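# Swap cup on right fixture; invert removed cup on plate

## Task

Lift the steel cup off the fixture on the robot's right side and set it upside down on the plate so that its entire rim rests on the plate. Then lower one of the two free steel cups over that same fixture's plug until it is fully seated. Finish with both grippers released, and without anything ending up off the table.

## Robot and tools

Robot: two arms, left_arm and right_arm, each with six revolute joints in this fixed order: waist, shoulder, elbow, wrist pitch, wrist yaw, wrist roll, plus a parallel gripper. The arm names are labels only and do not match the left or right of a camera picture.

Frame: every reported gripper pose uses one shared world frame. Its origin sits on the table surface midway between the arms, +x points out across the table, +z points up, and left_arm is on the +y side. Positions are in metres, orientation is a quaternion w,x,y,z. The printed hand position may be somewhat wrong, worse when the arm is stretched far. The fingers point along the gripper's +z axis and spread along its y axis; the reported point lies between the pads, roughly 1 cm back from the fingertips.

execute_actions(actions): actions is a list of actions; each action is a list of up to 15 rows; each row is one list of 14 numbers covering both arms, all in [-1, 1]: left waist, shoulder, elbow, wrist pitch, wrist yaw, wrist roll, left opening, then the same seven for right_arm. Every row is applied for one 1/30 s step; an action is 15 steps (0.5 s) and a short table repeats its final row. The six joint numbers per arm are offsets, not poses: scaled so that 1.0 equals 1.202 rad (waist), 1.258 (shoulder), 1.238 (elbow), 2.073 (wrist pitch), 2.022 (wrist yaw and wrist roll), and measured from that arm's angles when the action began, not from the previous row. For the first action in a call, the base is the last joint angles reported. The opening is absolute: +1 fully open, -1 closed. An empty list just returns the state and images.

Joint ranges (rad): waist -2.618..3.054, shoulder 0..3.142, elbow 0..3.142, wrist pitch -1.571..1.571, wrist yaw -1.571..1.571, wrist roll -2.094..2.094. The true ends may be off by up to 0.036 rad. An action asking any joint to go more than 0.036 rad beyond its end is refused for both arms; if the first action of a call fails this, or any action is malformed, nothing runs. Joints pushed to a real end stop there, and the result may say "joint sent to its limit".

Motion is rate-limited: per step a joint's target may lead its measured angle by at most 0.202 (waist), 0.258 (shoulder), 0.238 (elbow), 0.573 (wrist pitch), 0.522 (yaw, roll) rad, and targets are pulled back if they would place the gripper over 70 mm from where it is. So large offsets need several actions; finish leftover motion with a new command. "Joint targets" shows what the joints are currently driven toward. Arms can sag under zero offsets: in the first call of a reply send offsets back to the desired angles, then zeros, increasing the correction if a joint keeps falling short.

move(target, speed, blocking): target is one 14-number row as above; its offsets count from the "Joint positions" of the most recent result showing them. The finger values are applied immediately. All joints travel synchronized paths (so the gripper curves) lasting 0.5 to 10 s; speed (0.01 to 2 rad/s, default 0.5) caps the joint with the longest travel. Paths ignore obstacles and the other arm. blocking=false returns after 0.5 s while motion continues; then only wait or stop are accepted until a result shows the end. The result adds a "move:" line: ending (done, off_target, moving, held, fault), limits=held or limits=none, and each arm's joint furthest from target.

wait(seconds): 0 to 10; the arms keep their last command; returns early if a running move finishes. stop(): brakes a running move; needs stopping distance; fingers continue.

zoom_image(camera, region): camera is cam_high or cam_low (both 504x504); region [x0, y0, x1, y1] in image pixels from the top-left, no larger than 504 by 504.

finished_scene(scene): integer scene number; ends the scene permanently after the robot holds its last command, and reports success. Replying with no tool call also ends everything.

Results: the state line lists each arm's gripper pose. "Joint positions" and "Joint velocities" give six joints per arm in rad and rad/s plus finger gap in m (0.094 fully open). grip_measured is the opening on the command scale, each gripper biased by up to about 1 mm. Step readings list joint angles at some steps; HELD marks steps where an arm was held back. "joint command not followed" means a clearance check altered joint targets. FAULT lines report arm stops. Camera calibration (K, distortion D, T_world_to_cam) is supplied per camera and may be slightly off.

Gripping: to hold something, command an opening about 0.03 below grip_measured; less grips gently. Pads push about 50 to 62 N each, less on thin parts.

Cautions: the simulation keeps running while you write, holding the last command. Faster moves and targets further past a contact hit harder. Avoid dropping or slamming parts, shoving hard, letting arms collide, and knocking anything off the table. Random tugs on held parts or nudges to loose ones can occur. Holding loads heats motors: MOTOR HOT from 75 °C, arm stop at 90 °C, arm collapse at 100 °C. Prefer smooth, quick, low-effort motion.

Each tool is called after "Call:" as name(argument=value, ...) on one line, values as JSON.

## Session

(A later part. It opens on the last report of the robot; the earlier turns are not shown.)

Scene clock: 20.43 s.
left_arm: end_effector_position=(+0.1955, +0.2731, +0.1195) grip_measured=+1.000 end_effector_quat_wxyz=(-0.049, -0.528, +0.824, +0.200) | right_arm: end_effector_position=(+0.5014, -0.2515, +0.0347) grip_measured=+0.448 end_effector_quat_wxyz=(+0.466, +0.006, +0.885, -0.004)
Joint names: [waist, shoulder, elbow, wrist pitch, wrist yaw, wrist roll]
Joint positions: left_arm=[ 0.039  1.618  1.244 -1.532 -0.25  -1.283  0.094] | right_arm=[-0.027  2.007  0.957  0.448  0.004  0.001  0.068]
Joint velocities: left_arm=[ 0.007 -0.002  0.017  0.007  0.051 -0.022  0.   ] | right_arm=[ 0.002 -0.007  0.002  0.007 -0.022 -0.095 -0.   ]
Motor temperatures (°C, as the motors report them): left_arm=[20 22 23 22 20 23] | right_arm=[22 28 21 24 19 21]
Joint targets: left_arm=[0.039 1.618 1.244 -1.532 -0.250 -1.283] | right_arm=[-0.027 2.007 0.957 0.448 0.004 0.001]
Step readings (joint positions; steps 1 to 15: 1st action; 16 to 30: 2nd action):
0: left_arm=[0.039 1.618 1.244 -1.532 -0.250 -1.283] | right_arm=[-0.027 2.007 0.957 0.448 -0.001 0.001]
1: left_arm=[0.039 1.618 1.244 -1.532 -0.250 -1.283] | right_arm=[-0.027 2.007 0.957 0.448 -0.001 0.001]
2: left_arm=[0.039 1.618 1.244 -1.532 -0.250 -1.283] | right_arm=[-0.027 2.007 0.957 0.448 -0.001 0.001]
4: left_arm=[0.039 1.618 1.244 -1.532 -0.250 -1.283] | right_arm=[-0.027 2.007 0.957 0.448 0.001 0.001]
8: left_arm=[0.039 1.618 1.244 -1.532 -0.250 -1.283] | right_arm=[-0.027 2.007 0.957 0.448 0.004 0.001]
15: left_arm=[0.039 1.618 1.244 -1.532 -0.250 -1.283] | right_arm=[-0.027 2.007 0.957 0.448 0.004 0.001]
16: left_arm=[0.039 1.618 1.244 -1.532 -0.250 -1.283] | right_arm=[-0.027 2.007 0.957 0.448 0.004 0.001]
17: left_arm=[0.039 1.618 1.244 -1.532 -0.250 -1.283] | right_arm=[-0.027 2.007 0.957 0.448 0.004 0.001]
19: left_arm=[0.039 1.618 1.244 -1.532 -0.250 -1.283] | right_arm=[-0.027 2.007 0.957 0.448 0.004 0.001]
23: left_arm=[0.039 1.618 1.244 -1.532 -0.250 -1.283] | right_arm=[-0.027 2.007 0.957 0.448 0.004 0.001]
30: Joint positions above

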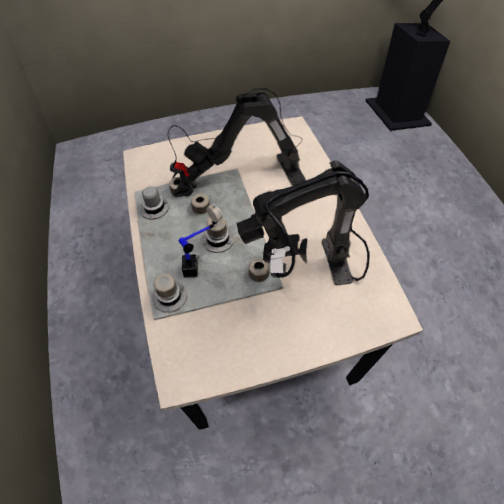

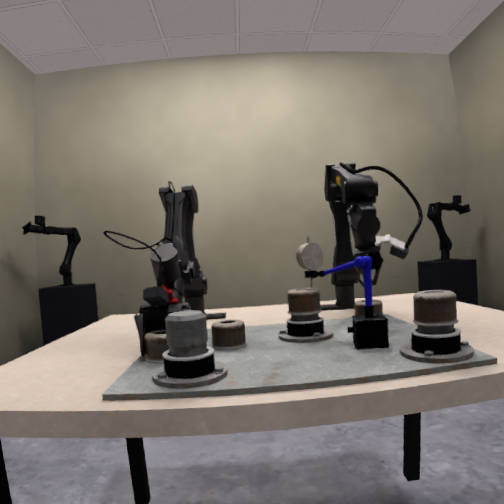

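Call:
move(target=[0,0,0,0,0,0,1,0,-0.228,0.225,-0.22,0,0,0.39], speed=0.6)

Scene clock: 22.13 s.
left_arm: end_effector_position=(+0.1955, +0.2731, +0.1195) grip_measured=+1.000 end_effector_quat_wxyz=(-0.049, -0.528, +0.824, +0.200) | right_arm: end_effector_position=(+0.5072, -0.2515, +0.1701) grip_measured=+0.448 end_effector_quat_wxyz=(+0.479, +0.006, +0.878, -0.004)
Joint names: [waist, shoulder, elbow, wrist pitch, wrist yaw, wrist roll]
Joint positions: left_arm=[ 0.039  1.618  1.244 -1.532 -0.25  -1.283  0.094] | right_arm=[-0.027  1.746  1.207 -0.033  0.004  0.001  0.068]
Joint velocities: left_arm=[-0.007 -0.027  0.002 -0.007 -0.007 -0.007  0.   ] | right_arm=[-0.017 -0.002 -0.022  0.007  0.037  0.051 -0.   ]
Motor temperatures (°C, as the motors report them): left_arm=[20 22 23 22 20 23] | right_arm=[22 28 21 25 19 21]
Joint targets: left_arm=[0.039 1.618 1.244 -1.532 -0.250 -1.283] | right_arm=[-0.027 1.720 1.235 -0.008 0.004 0.001]
move: off_target (right_arm); limits=none; left_arm: farthest joint: the waist, 0.000 radians from its target (0.000 radians at the start); right_arm: farthest joint: the elbow, 0.028 radians from its target (0.279 radians at the start)

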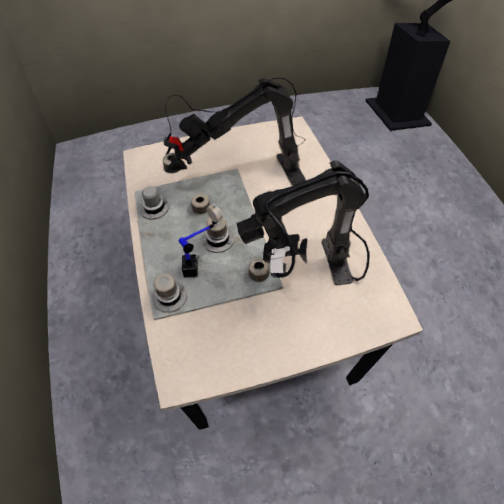

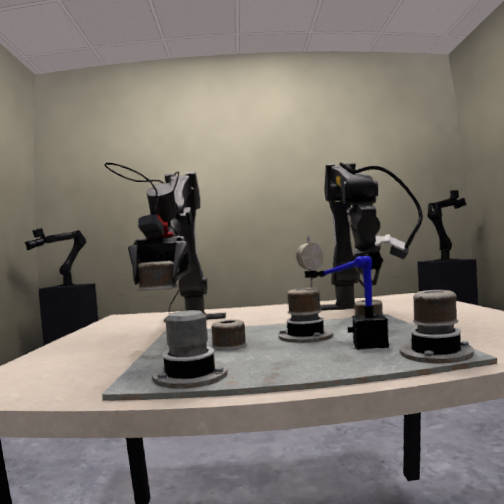

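Call:
move(target=[0,0,0,0,0,0,1,0.097,0.33,0.479,-0.068,0,0,0.39], speed=0.6)

Call:
zoom_image(camera="cam_low", region=[110,250,260,400])

Call:
zoom_image(camera="cam_high", region=[120,150,200,230])

Scene clock: 24.00 s.
left_arm: end_effector_position=(+0.1955, +0.2731, +0.1195) grip_measured=+1.000 end_effector_quat_wxyz=(-0.049, -0.528, +0.824, +0.200) | right_arm: end_effector_position=(+0.6091, -0.1833, +0.1546) grip_measured=+0.448 end_effector_quat_wxyz=(+0.465, -0.044, +0.884, +0.022)
Joint names: [waist, shoulder, elbow, wrist pitch, wrist yaw, wrist roll]
Joint positions: left_arm=[ 0.039  1.618  1.244 -1.532 -0.25  -1.283  0.094] | right_arm=[ 0.084  2.165  1.759 -0.197  0.004  0.001  0.068]
Joint velocities: left_arm=[-0.007 -0.002 -0.017 -0.022 -0.037 -0.037  0.   ] | right_arm=[ 0.002  0.007 -0.012 -0.066 -0.081 -0.022  0.   ]
Motor temperatures (°C, as the motors report them): left_arm=[20 22 23 22 20 23] | right_arm=[22 28 22 25 19 21]
Joint targets: left_arm=[0.039 1.618 1.244 -1.532 -0.250 -1.283] | right_arm=[0.089 2.161 1.801 -0.174 0.004 0.001]
move: off_target (right_arm); limits=none; left_arm: farthest joint: the waist, 0.000 radians from its target (0.000 radians at the start); right_arm: farthest joint: the elbow, 0.041 radians from its target (0.593 radians at the start)

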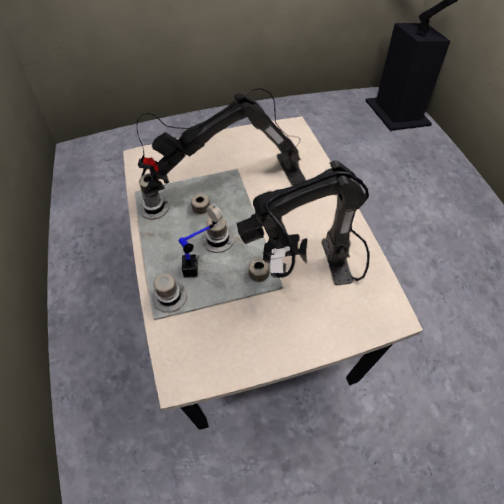

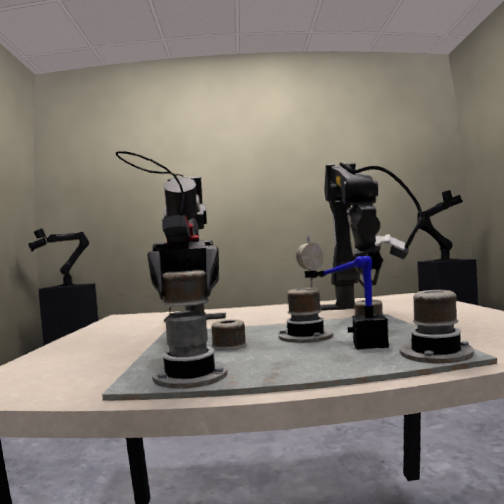

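Region (110, 250, 260, 400) of cam_low's 504x504 image, scaled by 3.360, with more detail than that image has.

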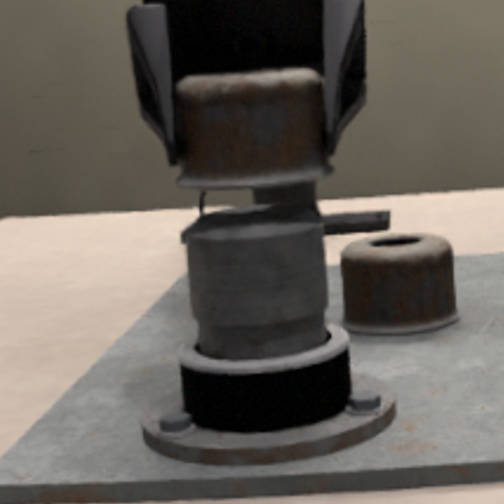

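Region (120, 150, 200, 230) of cam_high's 504x504 image, scaled by 6.300, with more detail than that image has.

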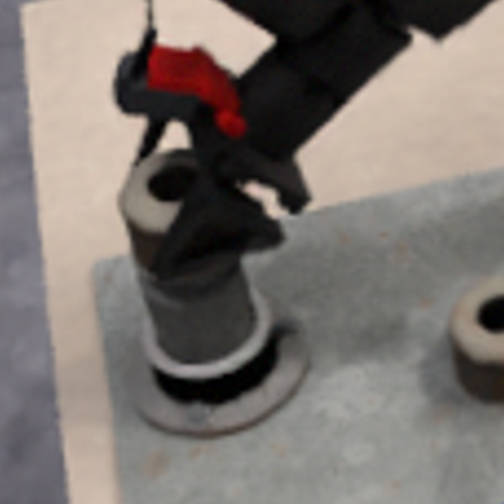

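Call:
move(target=[0,0,0,0,0,0,1,0,0.022,-0.029,0.06,0,0,0.39], speed=0.2)

Call:
zoom_image(camera="cam_low", region=[110,250,260,400])

Call:
zoom_image(camera="cam_high", region=[120,150,200,230])

Scene clock: 25.50 s.
left_arm: end_effector_position=(+0.1955, +0.2731, +0.1195) grip_measured=+1.000 end_effector_quat_wxyz=(-0.049, -0.528, +0.824, +0.200) | right_arm: end_effector_position=(+0.6123, -0.1830, +0.1343) grip_measured=+0.448 end_effector_quat_wxyz=(+0.465, -0.044, +0.884, +0.022)
Joint names: [waist, shoulder, elbow, wrist pitch, wrist yaw, wrist roll]
Joint positions: left_arm=[ 0.039  1.618  1.244 -1.532 -0.25  -1.283  0.094] | right_arm=[ 0.084  2.195  1.724 -0.132  0.004  0.001  0.068]
Joint velocities: left_arm=[ 0.002  0.007  0.002 -0.066 -0.081  0.037  0.   ] | right_arm=[ 0.007 -0.022 -0.002 -0.022  0.007 -0.022  0.   ]
Motor temperatures (°C, as the motors report them): left_arm=[20 22 23 22 20 23] | right_arm=[22 29 22 25 19 21]
Joint targets: left_arm=[0.039 1.618 1.244 -1.532 -0.250 -1.283] | right_arm=[0.084 2.193 1.723 -0.073 0.004 0.001]
move: off_target (right_arm); limits=none; left_arm: farthest joint: the waist, 0.000 radians from its target (0.000 radians at the start); right_arm: farthest joint: the wrist pitch, 0.059 radians from its target (0.125 radians at the start)

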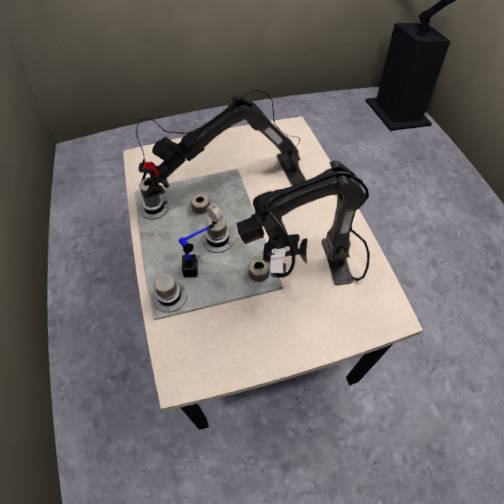

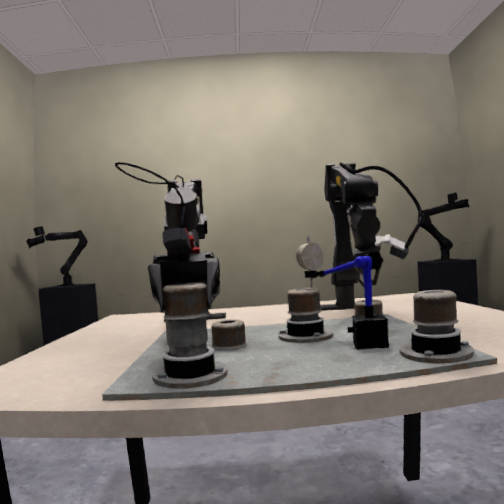

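Region (110, 250, 260, 400) of cam_low's 504x504 image, scaled by 3.360, with more detail than that image has.

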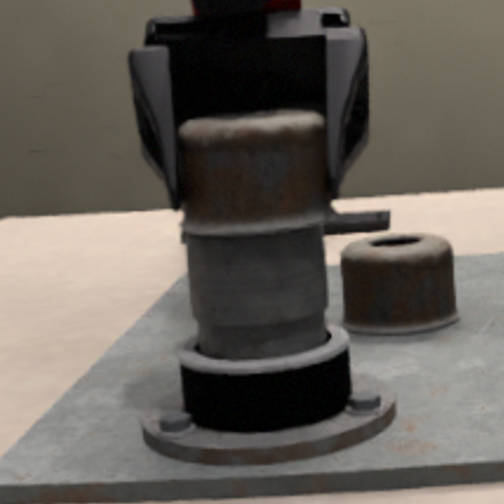

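Region (120, 150, 200, 230) of cam_high's 504x504 image, scaled by 6.300, with more detail than that image has.

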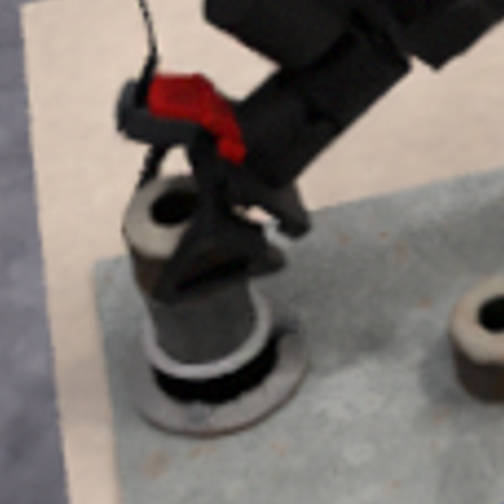

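Looks aligned.

Call:
execute_actions(actions=[[[0,0,0,0,0,0,1,0,0.002,-0.004,0.03,0,0,0.39],[0,0,0,0,0,0,1,0,0.004,-0.008,0.033,0,0,0.39],[0,0,0,0,0,0,1,0,0.006,-0.012,0.036,0,0,0.39],[0,0,0,0,0,0,1,0,0.008,-0.016,0.04,0,0,0.39],[0,0,0,0,0,0,1,0,0.01,-0.02,0.043,0,0,0.39],[0,0,0,0,0,0,1,0,0.012,-0.024,0.047,0,0,0.39],[0,0,0,0,0,0,1,0,0.014,-0.028,0.051,0,0,0.39],[0,0,0,0,0,0,1,0,0.016,-0.032,0.055,0,0,0.39],[0,0,0,0,0,0,1,0,0.018,-0.036,0.06,0,0,0.39]]])

Call:
wait(seconds=0.4)

Call:
zoom_image(camera="cam_low", region=[110,250,260,400])

Scene clock: 26.23 s.
left_arm: end_effector_position=(+0.1955, +0.2731, +0.1195) grip_measured=+1.000 end_effector_quat_wxyz=(-0.049, -0.528, +0.824, +0.200) | right_arm: end_effector_position=(+0.6142, -0.1846, +0.1179) grip_measured=+0.448 end_effector_quat_wxyz=(+0.469, -0.041, +0.882, +0.018)
Joint names: [waist, shoulder, elbow, wrist pitch, wrist yaw, wrist roll]
Joint positions: left_arm=[ 0.039  1.618  1.244 -1.532 -0.25  -1.283  0.094] | right_arm=[ 0.084  2.216  1.683 -0.062  0.014  0.     0.068]
Joint velocities: left_arm=[-0.007 -0.002 -0.007 -0.007  0.022  0.022  0.   ] | right_arm=[-0.007  0.027 -0.037  0.007  0.007  0.037 -0.001]
Motor temperatures (°C, as the motors report them): left_arm=[20 22 23 22 20 23] | right_arm=[22 29 22 25 19 21]
Joint targets: left_arm=[0.039 1.618 1.244 -1.532 -0.250 -1.283] | right_arm=[0.084 2.217 1.679 -0.007 0.004 0.001]
Step readings (joint positions):
0: left_arm=[0.039 1.618 1.244 -1.532 -0.250 -1.283] | right_arm=[0.084 2.195 1.724 -0.131 0.004 0.001]
1: left_arm=[0.039 1.618 1.244 -1.532 -0.250 -1.283] | right_arm=[0.084 2.195 1.724 -0.131 0.004 0.001]
2: left_arm=[0.039 1.618 1.244 -1.532 -0.250 -1.283] | right_arm=[0.084 2.195 1.723 -0.129 0.004 0.001]
4: left_arm=[0.039 1.618 1.244 -1.532 -0.250 -1.283] | right_arm=[0.084 2.195 1.716 -0.119 0.004 0.001]
8: left_arm=[0.039 1.618 1.244 -1.532 -0.250 -1.283] | right_arm=[0.084 2.200 1.700 -0.088 0.008 0.001]
15: Joint positions above

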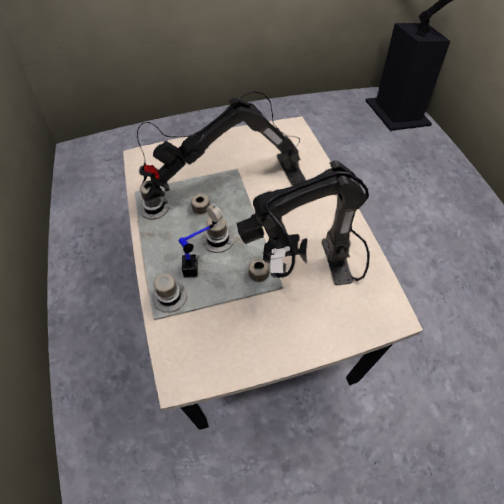

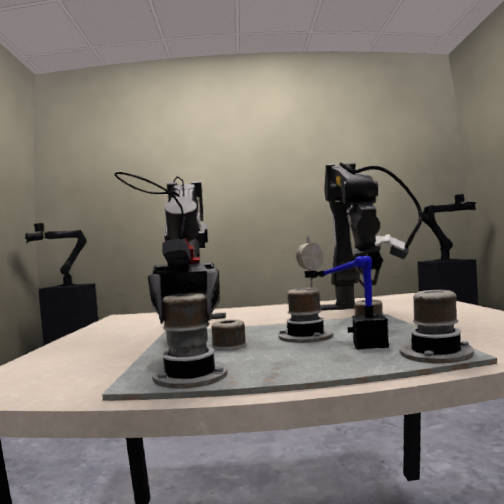

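Scene clock: 26.63 s.
left_arm: end_effector_position=(+0.1955, +0.2731, +0.1195) grip_measured=+1.000 end_effector_quat_wxyz=(-0.049, -0.528, +0.824, +0.200) | right_arm: end_effector_position=(+0.6142, -0.1846, +0.1159) grip_measured=+0.448 end_effector_quat_wxyz=(+0.468, -0.041, +0.883, +0.018)
Joint names: [waist, shoulder, elbow, wrist pitch, wrist yaw, wrist roll]
Joint positions: left_arm=[ 0.039  1.618  1.244 -1.532 -0.25  -1.283  0.094] | right_arm=[ 0.084  2.219  1.682 -0.059  0.014  0.     0.068]
Joint velocities: left_arm=[-0.012  0.012  0.007 -0.022 -0.022  0.051  0.   ] | right_arm=[ 0.002 -0.012  0.007  0.11   0.022 -0.051  0.001]
Motor temperatures (°C, as the motors report them): left_arm=[20 22 23 22 20 23] | right_arm=[22 29 22 25 19 21]
Joint targets: left_arm=[0.039 1.618 1.244 -1.532 -0.250 -1.283] | right_arm=[0.084 2.217 1.679 -0.007 0.004 0.001]
wait: 0.40 s; at rest by 0.20 s

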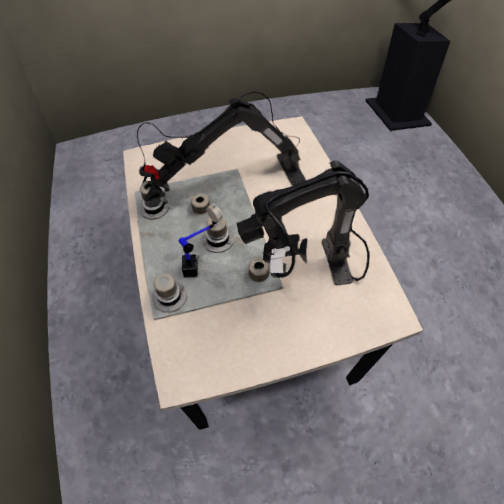

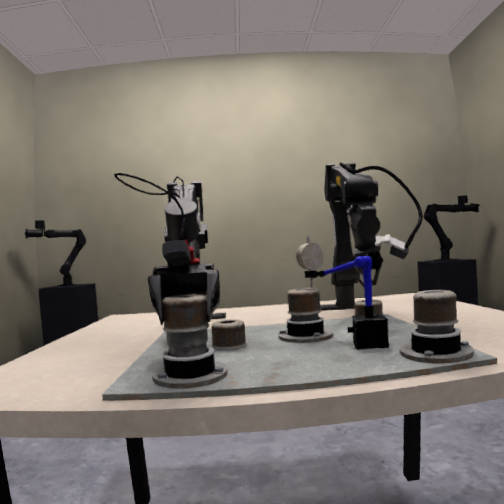

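Region (110, 250, 260, 400) of cam_low's 504x504 image, scaled by 3.360, with more detail than that image has.

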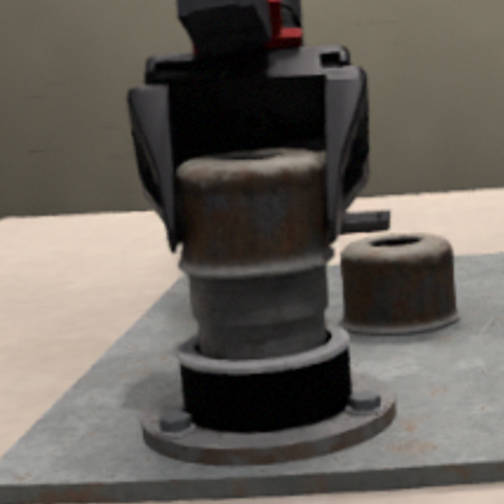

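Call:
execute_actions(actions=[[[0,0,0,0,0,0,1,-0.004,0.002,-0.004,0.026,0,0,0.39],[0,0,0,0,0,0,1,-0.008,0.004,-0.008,0.029,0,0,0.39],[0,0,0,0,0,0,1,-0.008,0.006,-0.012,0.032,0,0,0.39],[0,0,0,0,0,0,1,-0.008,0.008,-0.016,0.035,0,0,0.39],[0,0,0,0,0,0,1,-0.008,0.01,-0.02,0.038,0,0,0.39],[0,0,0,0,0,0,1,-0.008,0.012,-0.024,0.041,0,0,0.39],[0,0,0,0,0,0,1,-0.008,0.014,-0.028,0.044,0,0,0.39],[0,0,0,0,0,0,1,-0.008,0.016,-0.032,0.047,0,0,0.39],[0,0,0,0,0,0,1,-0.008,0.018,-0.036,0.05,0,0,0.39],[0,0,0,0,0,0,1,-0.008,0.02,-0.04,0.053,0,0,0.39],[0,0,0,0,0,0,1,-0.008,0.022,-0.044,0.056,0,0,0.39],[0,0,0,0,0,0,1,-0.008,0.024,-0.048,0.059,0,0,0.39],[0,0,0,0,0,0,1,-0.008,0.026,-0.052,0.062,0,0,0.39]]])

Call:
wait(seconds=0.4)

Call:
zoom_image(camera="cam_low", region=[110,250,260,400])

Scene clock: 31.17 s.
left_arm: end_effector_position=(+0.1955, +0.2731, +0.1195) grip_measured=+1.000 end_effector_quat_wxyz=(-0.049, -0.528, +0.824, +0.200) | right_arm: end_effector_position=(+0.6142, -0.1851, +0.0923) grip_measured=+0.448 end_effector_quat_wxyz=(+0.470, -0.041, +0.881, +0.017)
Joint names: [waist, shoulder, elbow, wrist pitch, wrist yaw, wrist roll]
Joint positions: left_arm=[ 0.039  1.618  1.244 -1.532 -0.25  -1.283  0.094] | right_arm=[ 0.084  2.248  1.628  0.029  0.015 -0.     0.068]
Joint velocities: left_arm=[ 0.012 -0.002 -0.007 -0.007  0.037 -0.022  0.   ] | right_arm=[ 0.002  0.081 -0.056  0.125 -0.066 -0.022 -0.   ]
Motor temperatures (°C, as the motors report them): left_arm=[20 22 23 22 20 23] | right_arm=[22 30 22 26 19 21]
Joint targets: left_arm=[0.039 1.618 1.244 -1.532 -0.250 -1.283] | right_arm=[0.075 2.251 1.617 0.070 0.014 0.000]
Step readings (joint positions):
0: left_arm=[0.039 1.618 1.244 -1.532 -0.250 -1.283] | right_arm=[0.084 2.219 1.682 -0.059 0.014 0.000]
1: left_arm=[0.039 1.618 1.244 -1.532 -0.250 -1.283] | right_arm=[0.084 2.219 1.682 -0.059 0.014 0.000]
2: left_arm=[0.039 1.618 1.244 -1.532 -0.250 -1.283] | right_arm=[0.084 2.219 1.682 -0.059 0.015 0.000]
4: left_arm=[0.039 1.618 1.244 -1.532 -0.250 -1.283] | right_arm=[0.084 2.219 1.676 -0.051 0.015 0.000]
8: left_arm=[0.039 1.618 1.244 -1.532 -0.250 -1.283] | right_arm=[0.084 2.225 1.658 -0.024 0.015 0.000]
15: Joint positions above

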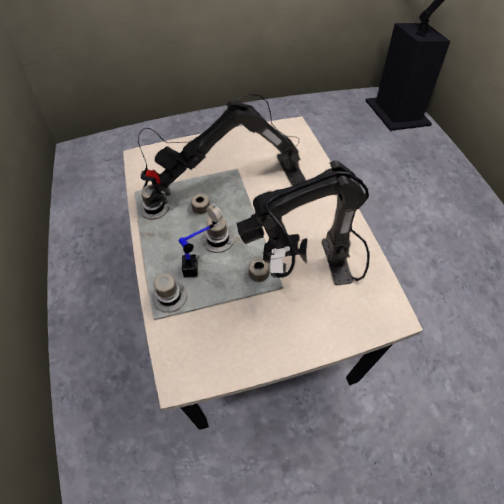

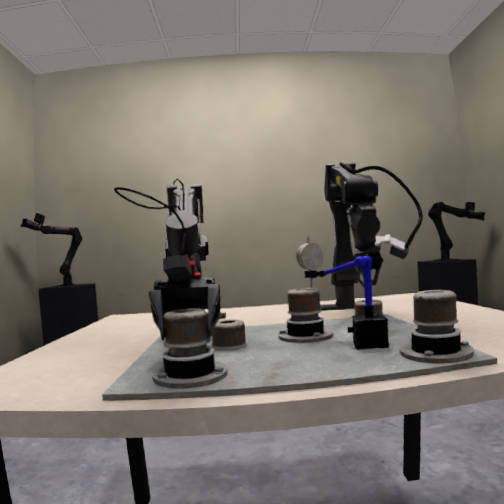

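Scene clock: 31.57 s.
left_arm: end_effector_position=(+0.1955, +0.2731, +0.1195) grip_measured=+1.000 end_effector_quat_wxyz=(-0.049, -0.528, +0.824, +0.200) | right_arm: end_effector_position=(+0.6143, -0.1851, +0.0912) grip_measured=+0.448 end_effector_quat_wxyz=(+0.471, -0.041, +0.881, +0.017)
Joint names: [waist, shoulder, elbow, wrist pitch, wrist yaw, wrist roll]
Joint positions: left_arm=[ 0.039  1.618  1.244 -1.532 -0.25  -1.283  0.094] | right_arm=[0.084 2.25  1.626 0.035 0.015 0.001 0.068]
Joint velocities: left_arm=[ 0.007 -0.007 -0.007 -0.022  0.007 -0.022  0.   ] | right_arm=[-0.017 -0.012 -0.002 -0.051 -0.051 -0.037  0.001]
Motor temperatures (°C, as the motors report them): left_arm=[20 22 23 22 20 23] | right_arm=[22 30 22 26 19 21]
Joint targets: left_arm=[0.039 1.618 1.244 -1.532 -0.250 -1.283] | right_arm=[0.075 2.251 1.617 0.070 0.014 0.000]
wait: 0.40 s; at rest by 0.23 s

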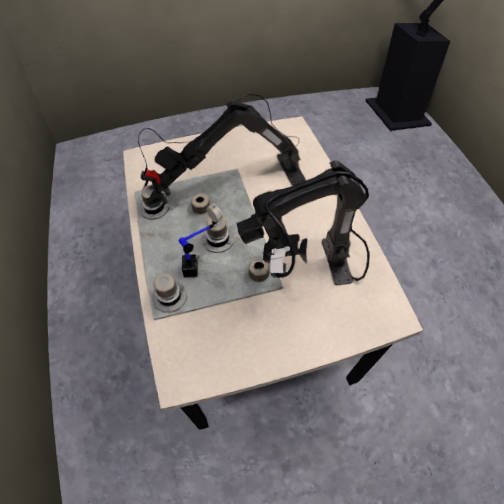

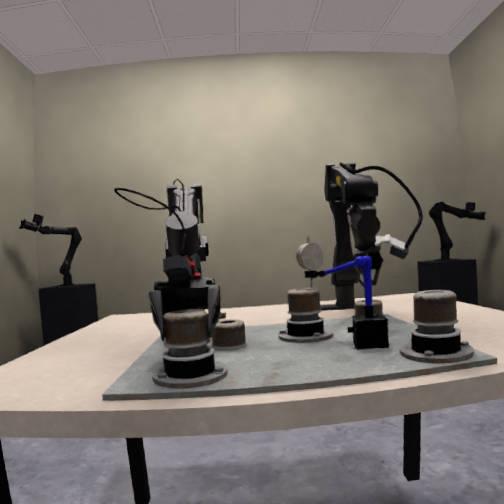

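Region (110, 250, 260, 400) of cam_low's 504x504 image, scaled by 3.360, with more detail than that image has.

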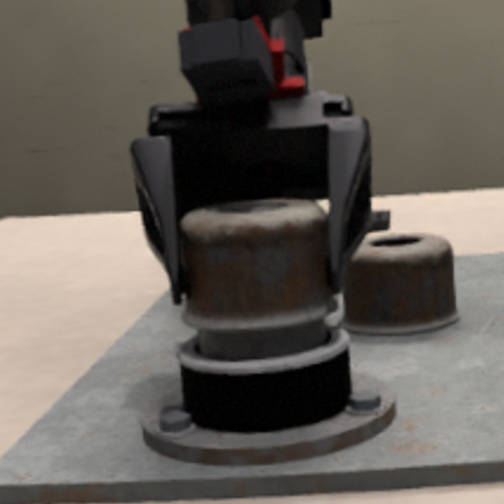

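Call:
execute_actions(actions=[[[0,0,0,0,0,0,1,0,0.012,-0.016,-0.015,0,0,0.39]],[[0,0,0,0,0,0,1,0,0,0,0,0,0,0.45],[0,0,0,0,0,0,1,0,0,0,0,0,0,0.5],[0,0,0,0,0,0,1,0,0,0,0,0,0,0.55],[0,0,0,0,0,0,1,0,0,0,0,0,0,0.65],[0,0,0,0,0,0,1,0,0,0,0,0,0,0.85]]])

Call:
move(target=[0,0,0,0,0,0,1,0,-0.2,-0.05,0,0,0,1])

Call:
zoom_image(camera="cam_low", region=[110,250,260,400])

Scene clock: 32.77 s.
left_arm: end_effector_position=(+0.1955, +0.2731, +0.1195) grip_measured=+1.000 end_effector_quat_wxyz=(-0.049, -0.528, +0.824, +0.200) | right_arm: end_effector_position=(+0.6141, -0.1851, +0.0907) grip_measured=+0.847 end_effector_quat_wxyz=(+0.470, -0.041, +0.881, +0.017)
Joint names: [waist, shoulder, elbow, wrist pitch, wrist yaw, wrist roll]
Joint positions: left_arm=[ 0.039  1.618  1.244 -1.532 -0.25  -1.283  0.094] | right_arm=[0.084 2.25  1.625 0.035 0.015 0.001 0.087]
Joint velocities: left_arm=[ 0.002 -0.007 -0.002 -0.081  0.037 -0.051  0.   ] | right_arm=[-0.002 -0.012  0.012  0.066  0.022 -0.037 -0.001]
Motor temperatures (°C, as the motors report them): left_arm=[20 22 23 22 20 23] | right_arm=[22 31 22 26 19 21]
Joint targets: left_arm=[0.039 1.618 1.244 -1.532 -0.250 -1.283] | right_arm=[0.084 2.250 1.625 0.034 0.015 0.001]
Step readings (joint positions; steps 1 to 15: 1st action; 16 to 30: 2nd action):
0: left_arm=[0.039 1.618 1.244 -1.532 -0.250 -1.283] | right_arm=[0.084 2.250 1.626 0.035 0.015 0.001]
1: left_arm=[0.039 1.618 1.244 -1.532 -0.250 -1.283] | right_arm=[0.084 2.250 1.625 0.034 0.015 0.001]
2: left_arm=[0.039 1.618 1.244 -1.532 -0.250 -1.283] | right_arm=[0.084 2.250 1.625 0.034 0.015 0.001]
4: left_arm=[0.039 1.618 1.244 -1.532 -0.250 -1.283] | right_arm=[0.084 2.250 1.625 0.034 0.015 0.001]
8: left_arm=[0.039 1.618 1.244 -1.532 -0.250 -1.283] | right_arm=[0.084 2.250 1.625 0.034 0.015 0.001]
15: left_arm=[0.039 1.618 1.244 -1.532 -0.250 -1.283] | right_arm=[0.084 2.250 1.625 0.034 0.015 0.001]
16: left_arm=[0.039 1.618 1.244 -1.532 -0.250 -1.283] | right_arm=[0.084 2.250 1.625 0.035 0.015 0.001]
17: left_arm=[0.039 1.618 1.244 -1.532 -0.250 -1.283] | right_arm=[0.084 2.250 1.625 0.035 0.015 0.001]
19: left_arm=[0.039 1.618 1.244 -1.532 -0.250 -1.283] | right_arm=[0.084 2.250 1.625 0.035 0.015 0.001]
23: left_arm=[0.039 1.618 1.244 -1.532 -0.250 -1.283] | right_arm=[0.084 2.250 1.625 0.035 0.015 0.001]
30: Joint positions above

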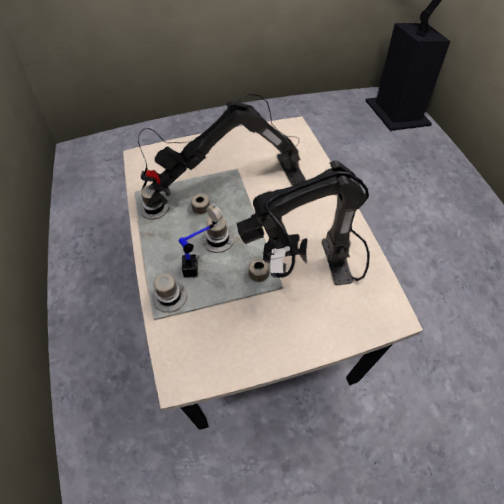

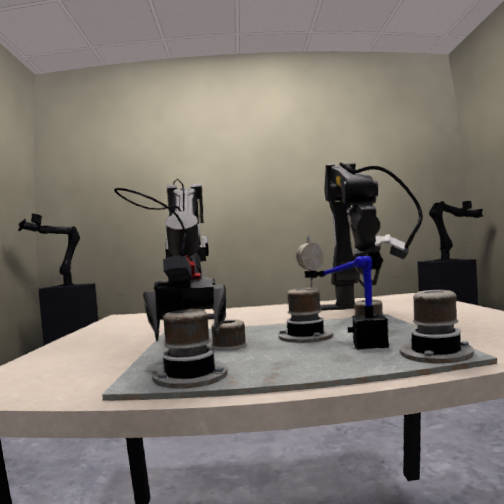

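Scene clock: 33.90 s.
left_arm: end_effector_position=(+0.1955, +0.2731, +0.1195) grip_measured=+1.000 end_effector_quat_wxyz=(-0.049, -0.528, +0.824, +0.200) | right_arm: end_effector_position=(+0.5971, -0.1868, +0.2150) grip_measured=+1.000 end_effector_quat_wxyz=(+0.556, -0.037, +0.830, +0.022)
Joint names: [waist, shoulder, elbow, wrist pitch, wrist yaw, wrist roll]
Joint positions: left_arm=[ 0.039  1.618  1.244 -1.532 -0.25  -1.283  0.094] | right_arm=[0.084 2.007 1.573 0.044 0.015 0.001 0.094]
Joint velocities: left_arm=[-0.007  0.002 -0.022 -0.007 -0.051 -0.081  0.   ] | right_arm=[-0.007 -0.012 -0.002 -0.037  0.022  0.007  0.   ]
Motor temperatures (°C, as the motors report them): left_arm=[20 22 23 22 20 23] | right_arm=[22 31 22 26 19 21]
Joint targets: left_arm=[0.039 1.618 1.244 -1.532 -0.250 -1.283] | right_arm=[0.084 1.999 1.563 0.035 0.015 0.001]
move: done; limits=none; left_arm: farthest joint: the waist, 0.000 radians from its target (0.000 radians at the start); right_arm: farthest joint: the elbow, 0.010 radians from its target (0.061 radians at the start)

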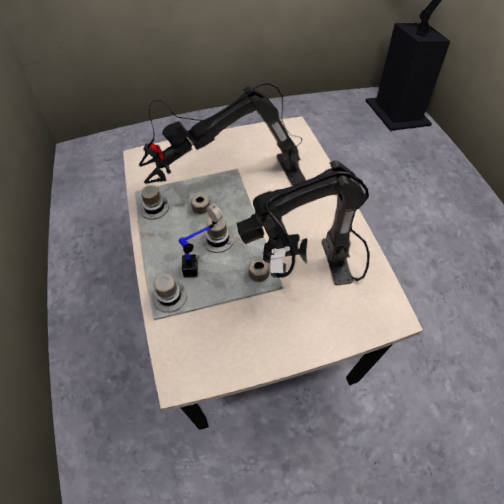

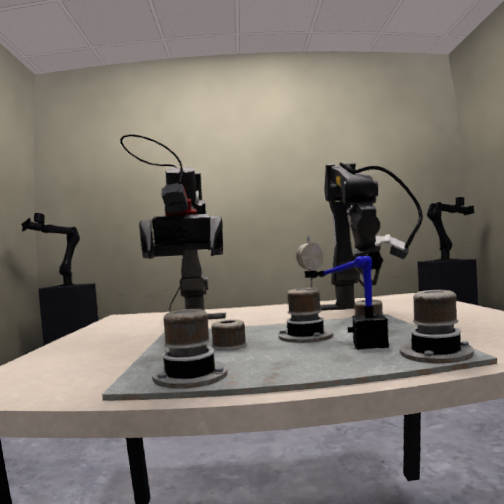

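Region (110, 250, 260, 400) of cam_low's 504x504 image, scaled by 3.360, with more detail than that image has.

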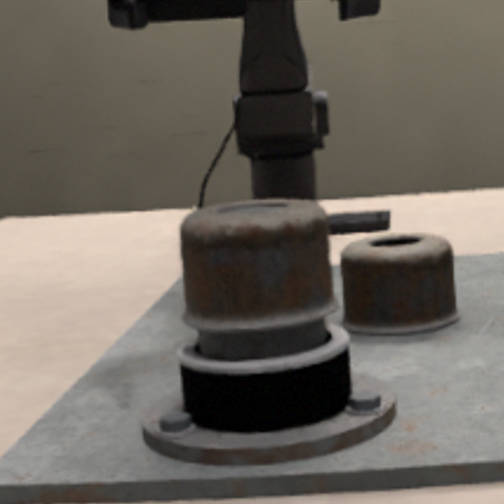

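Call:
finished_scene(scene=2)

The scene is finished: the task was done.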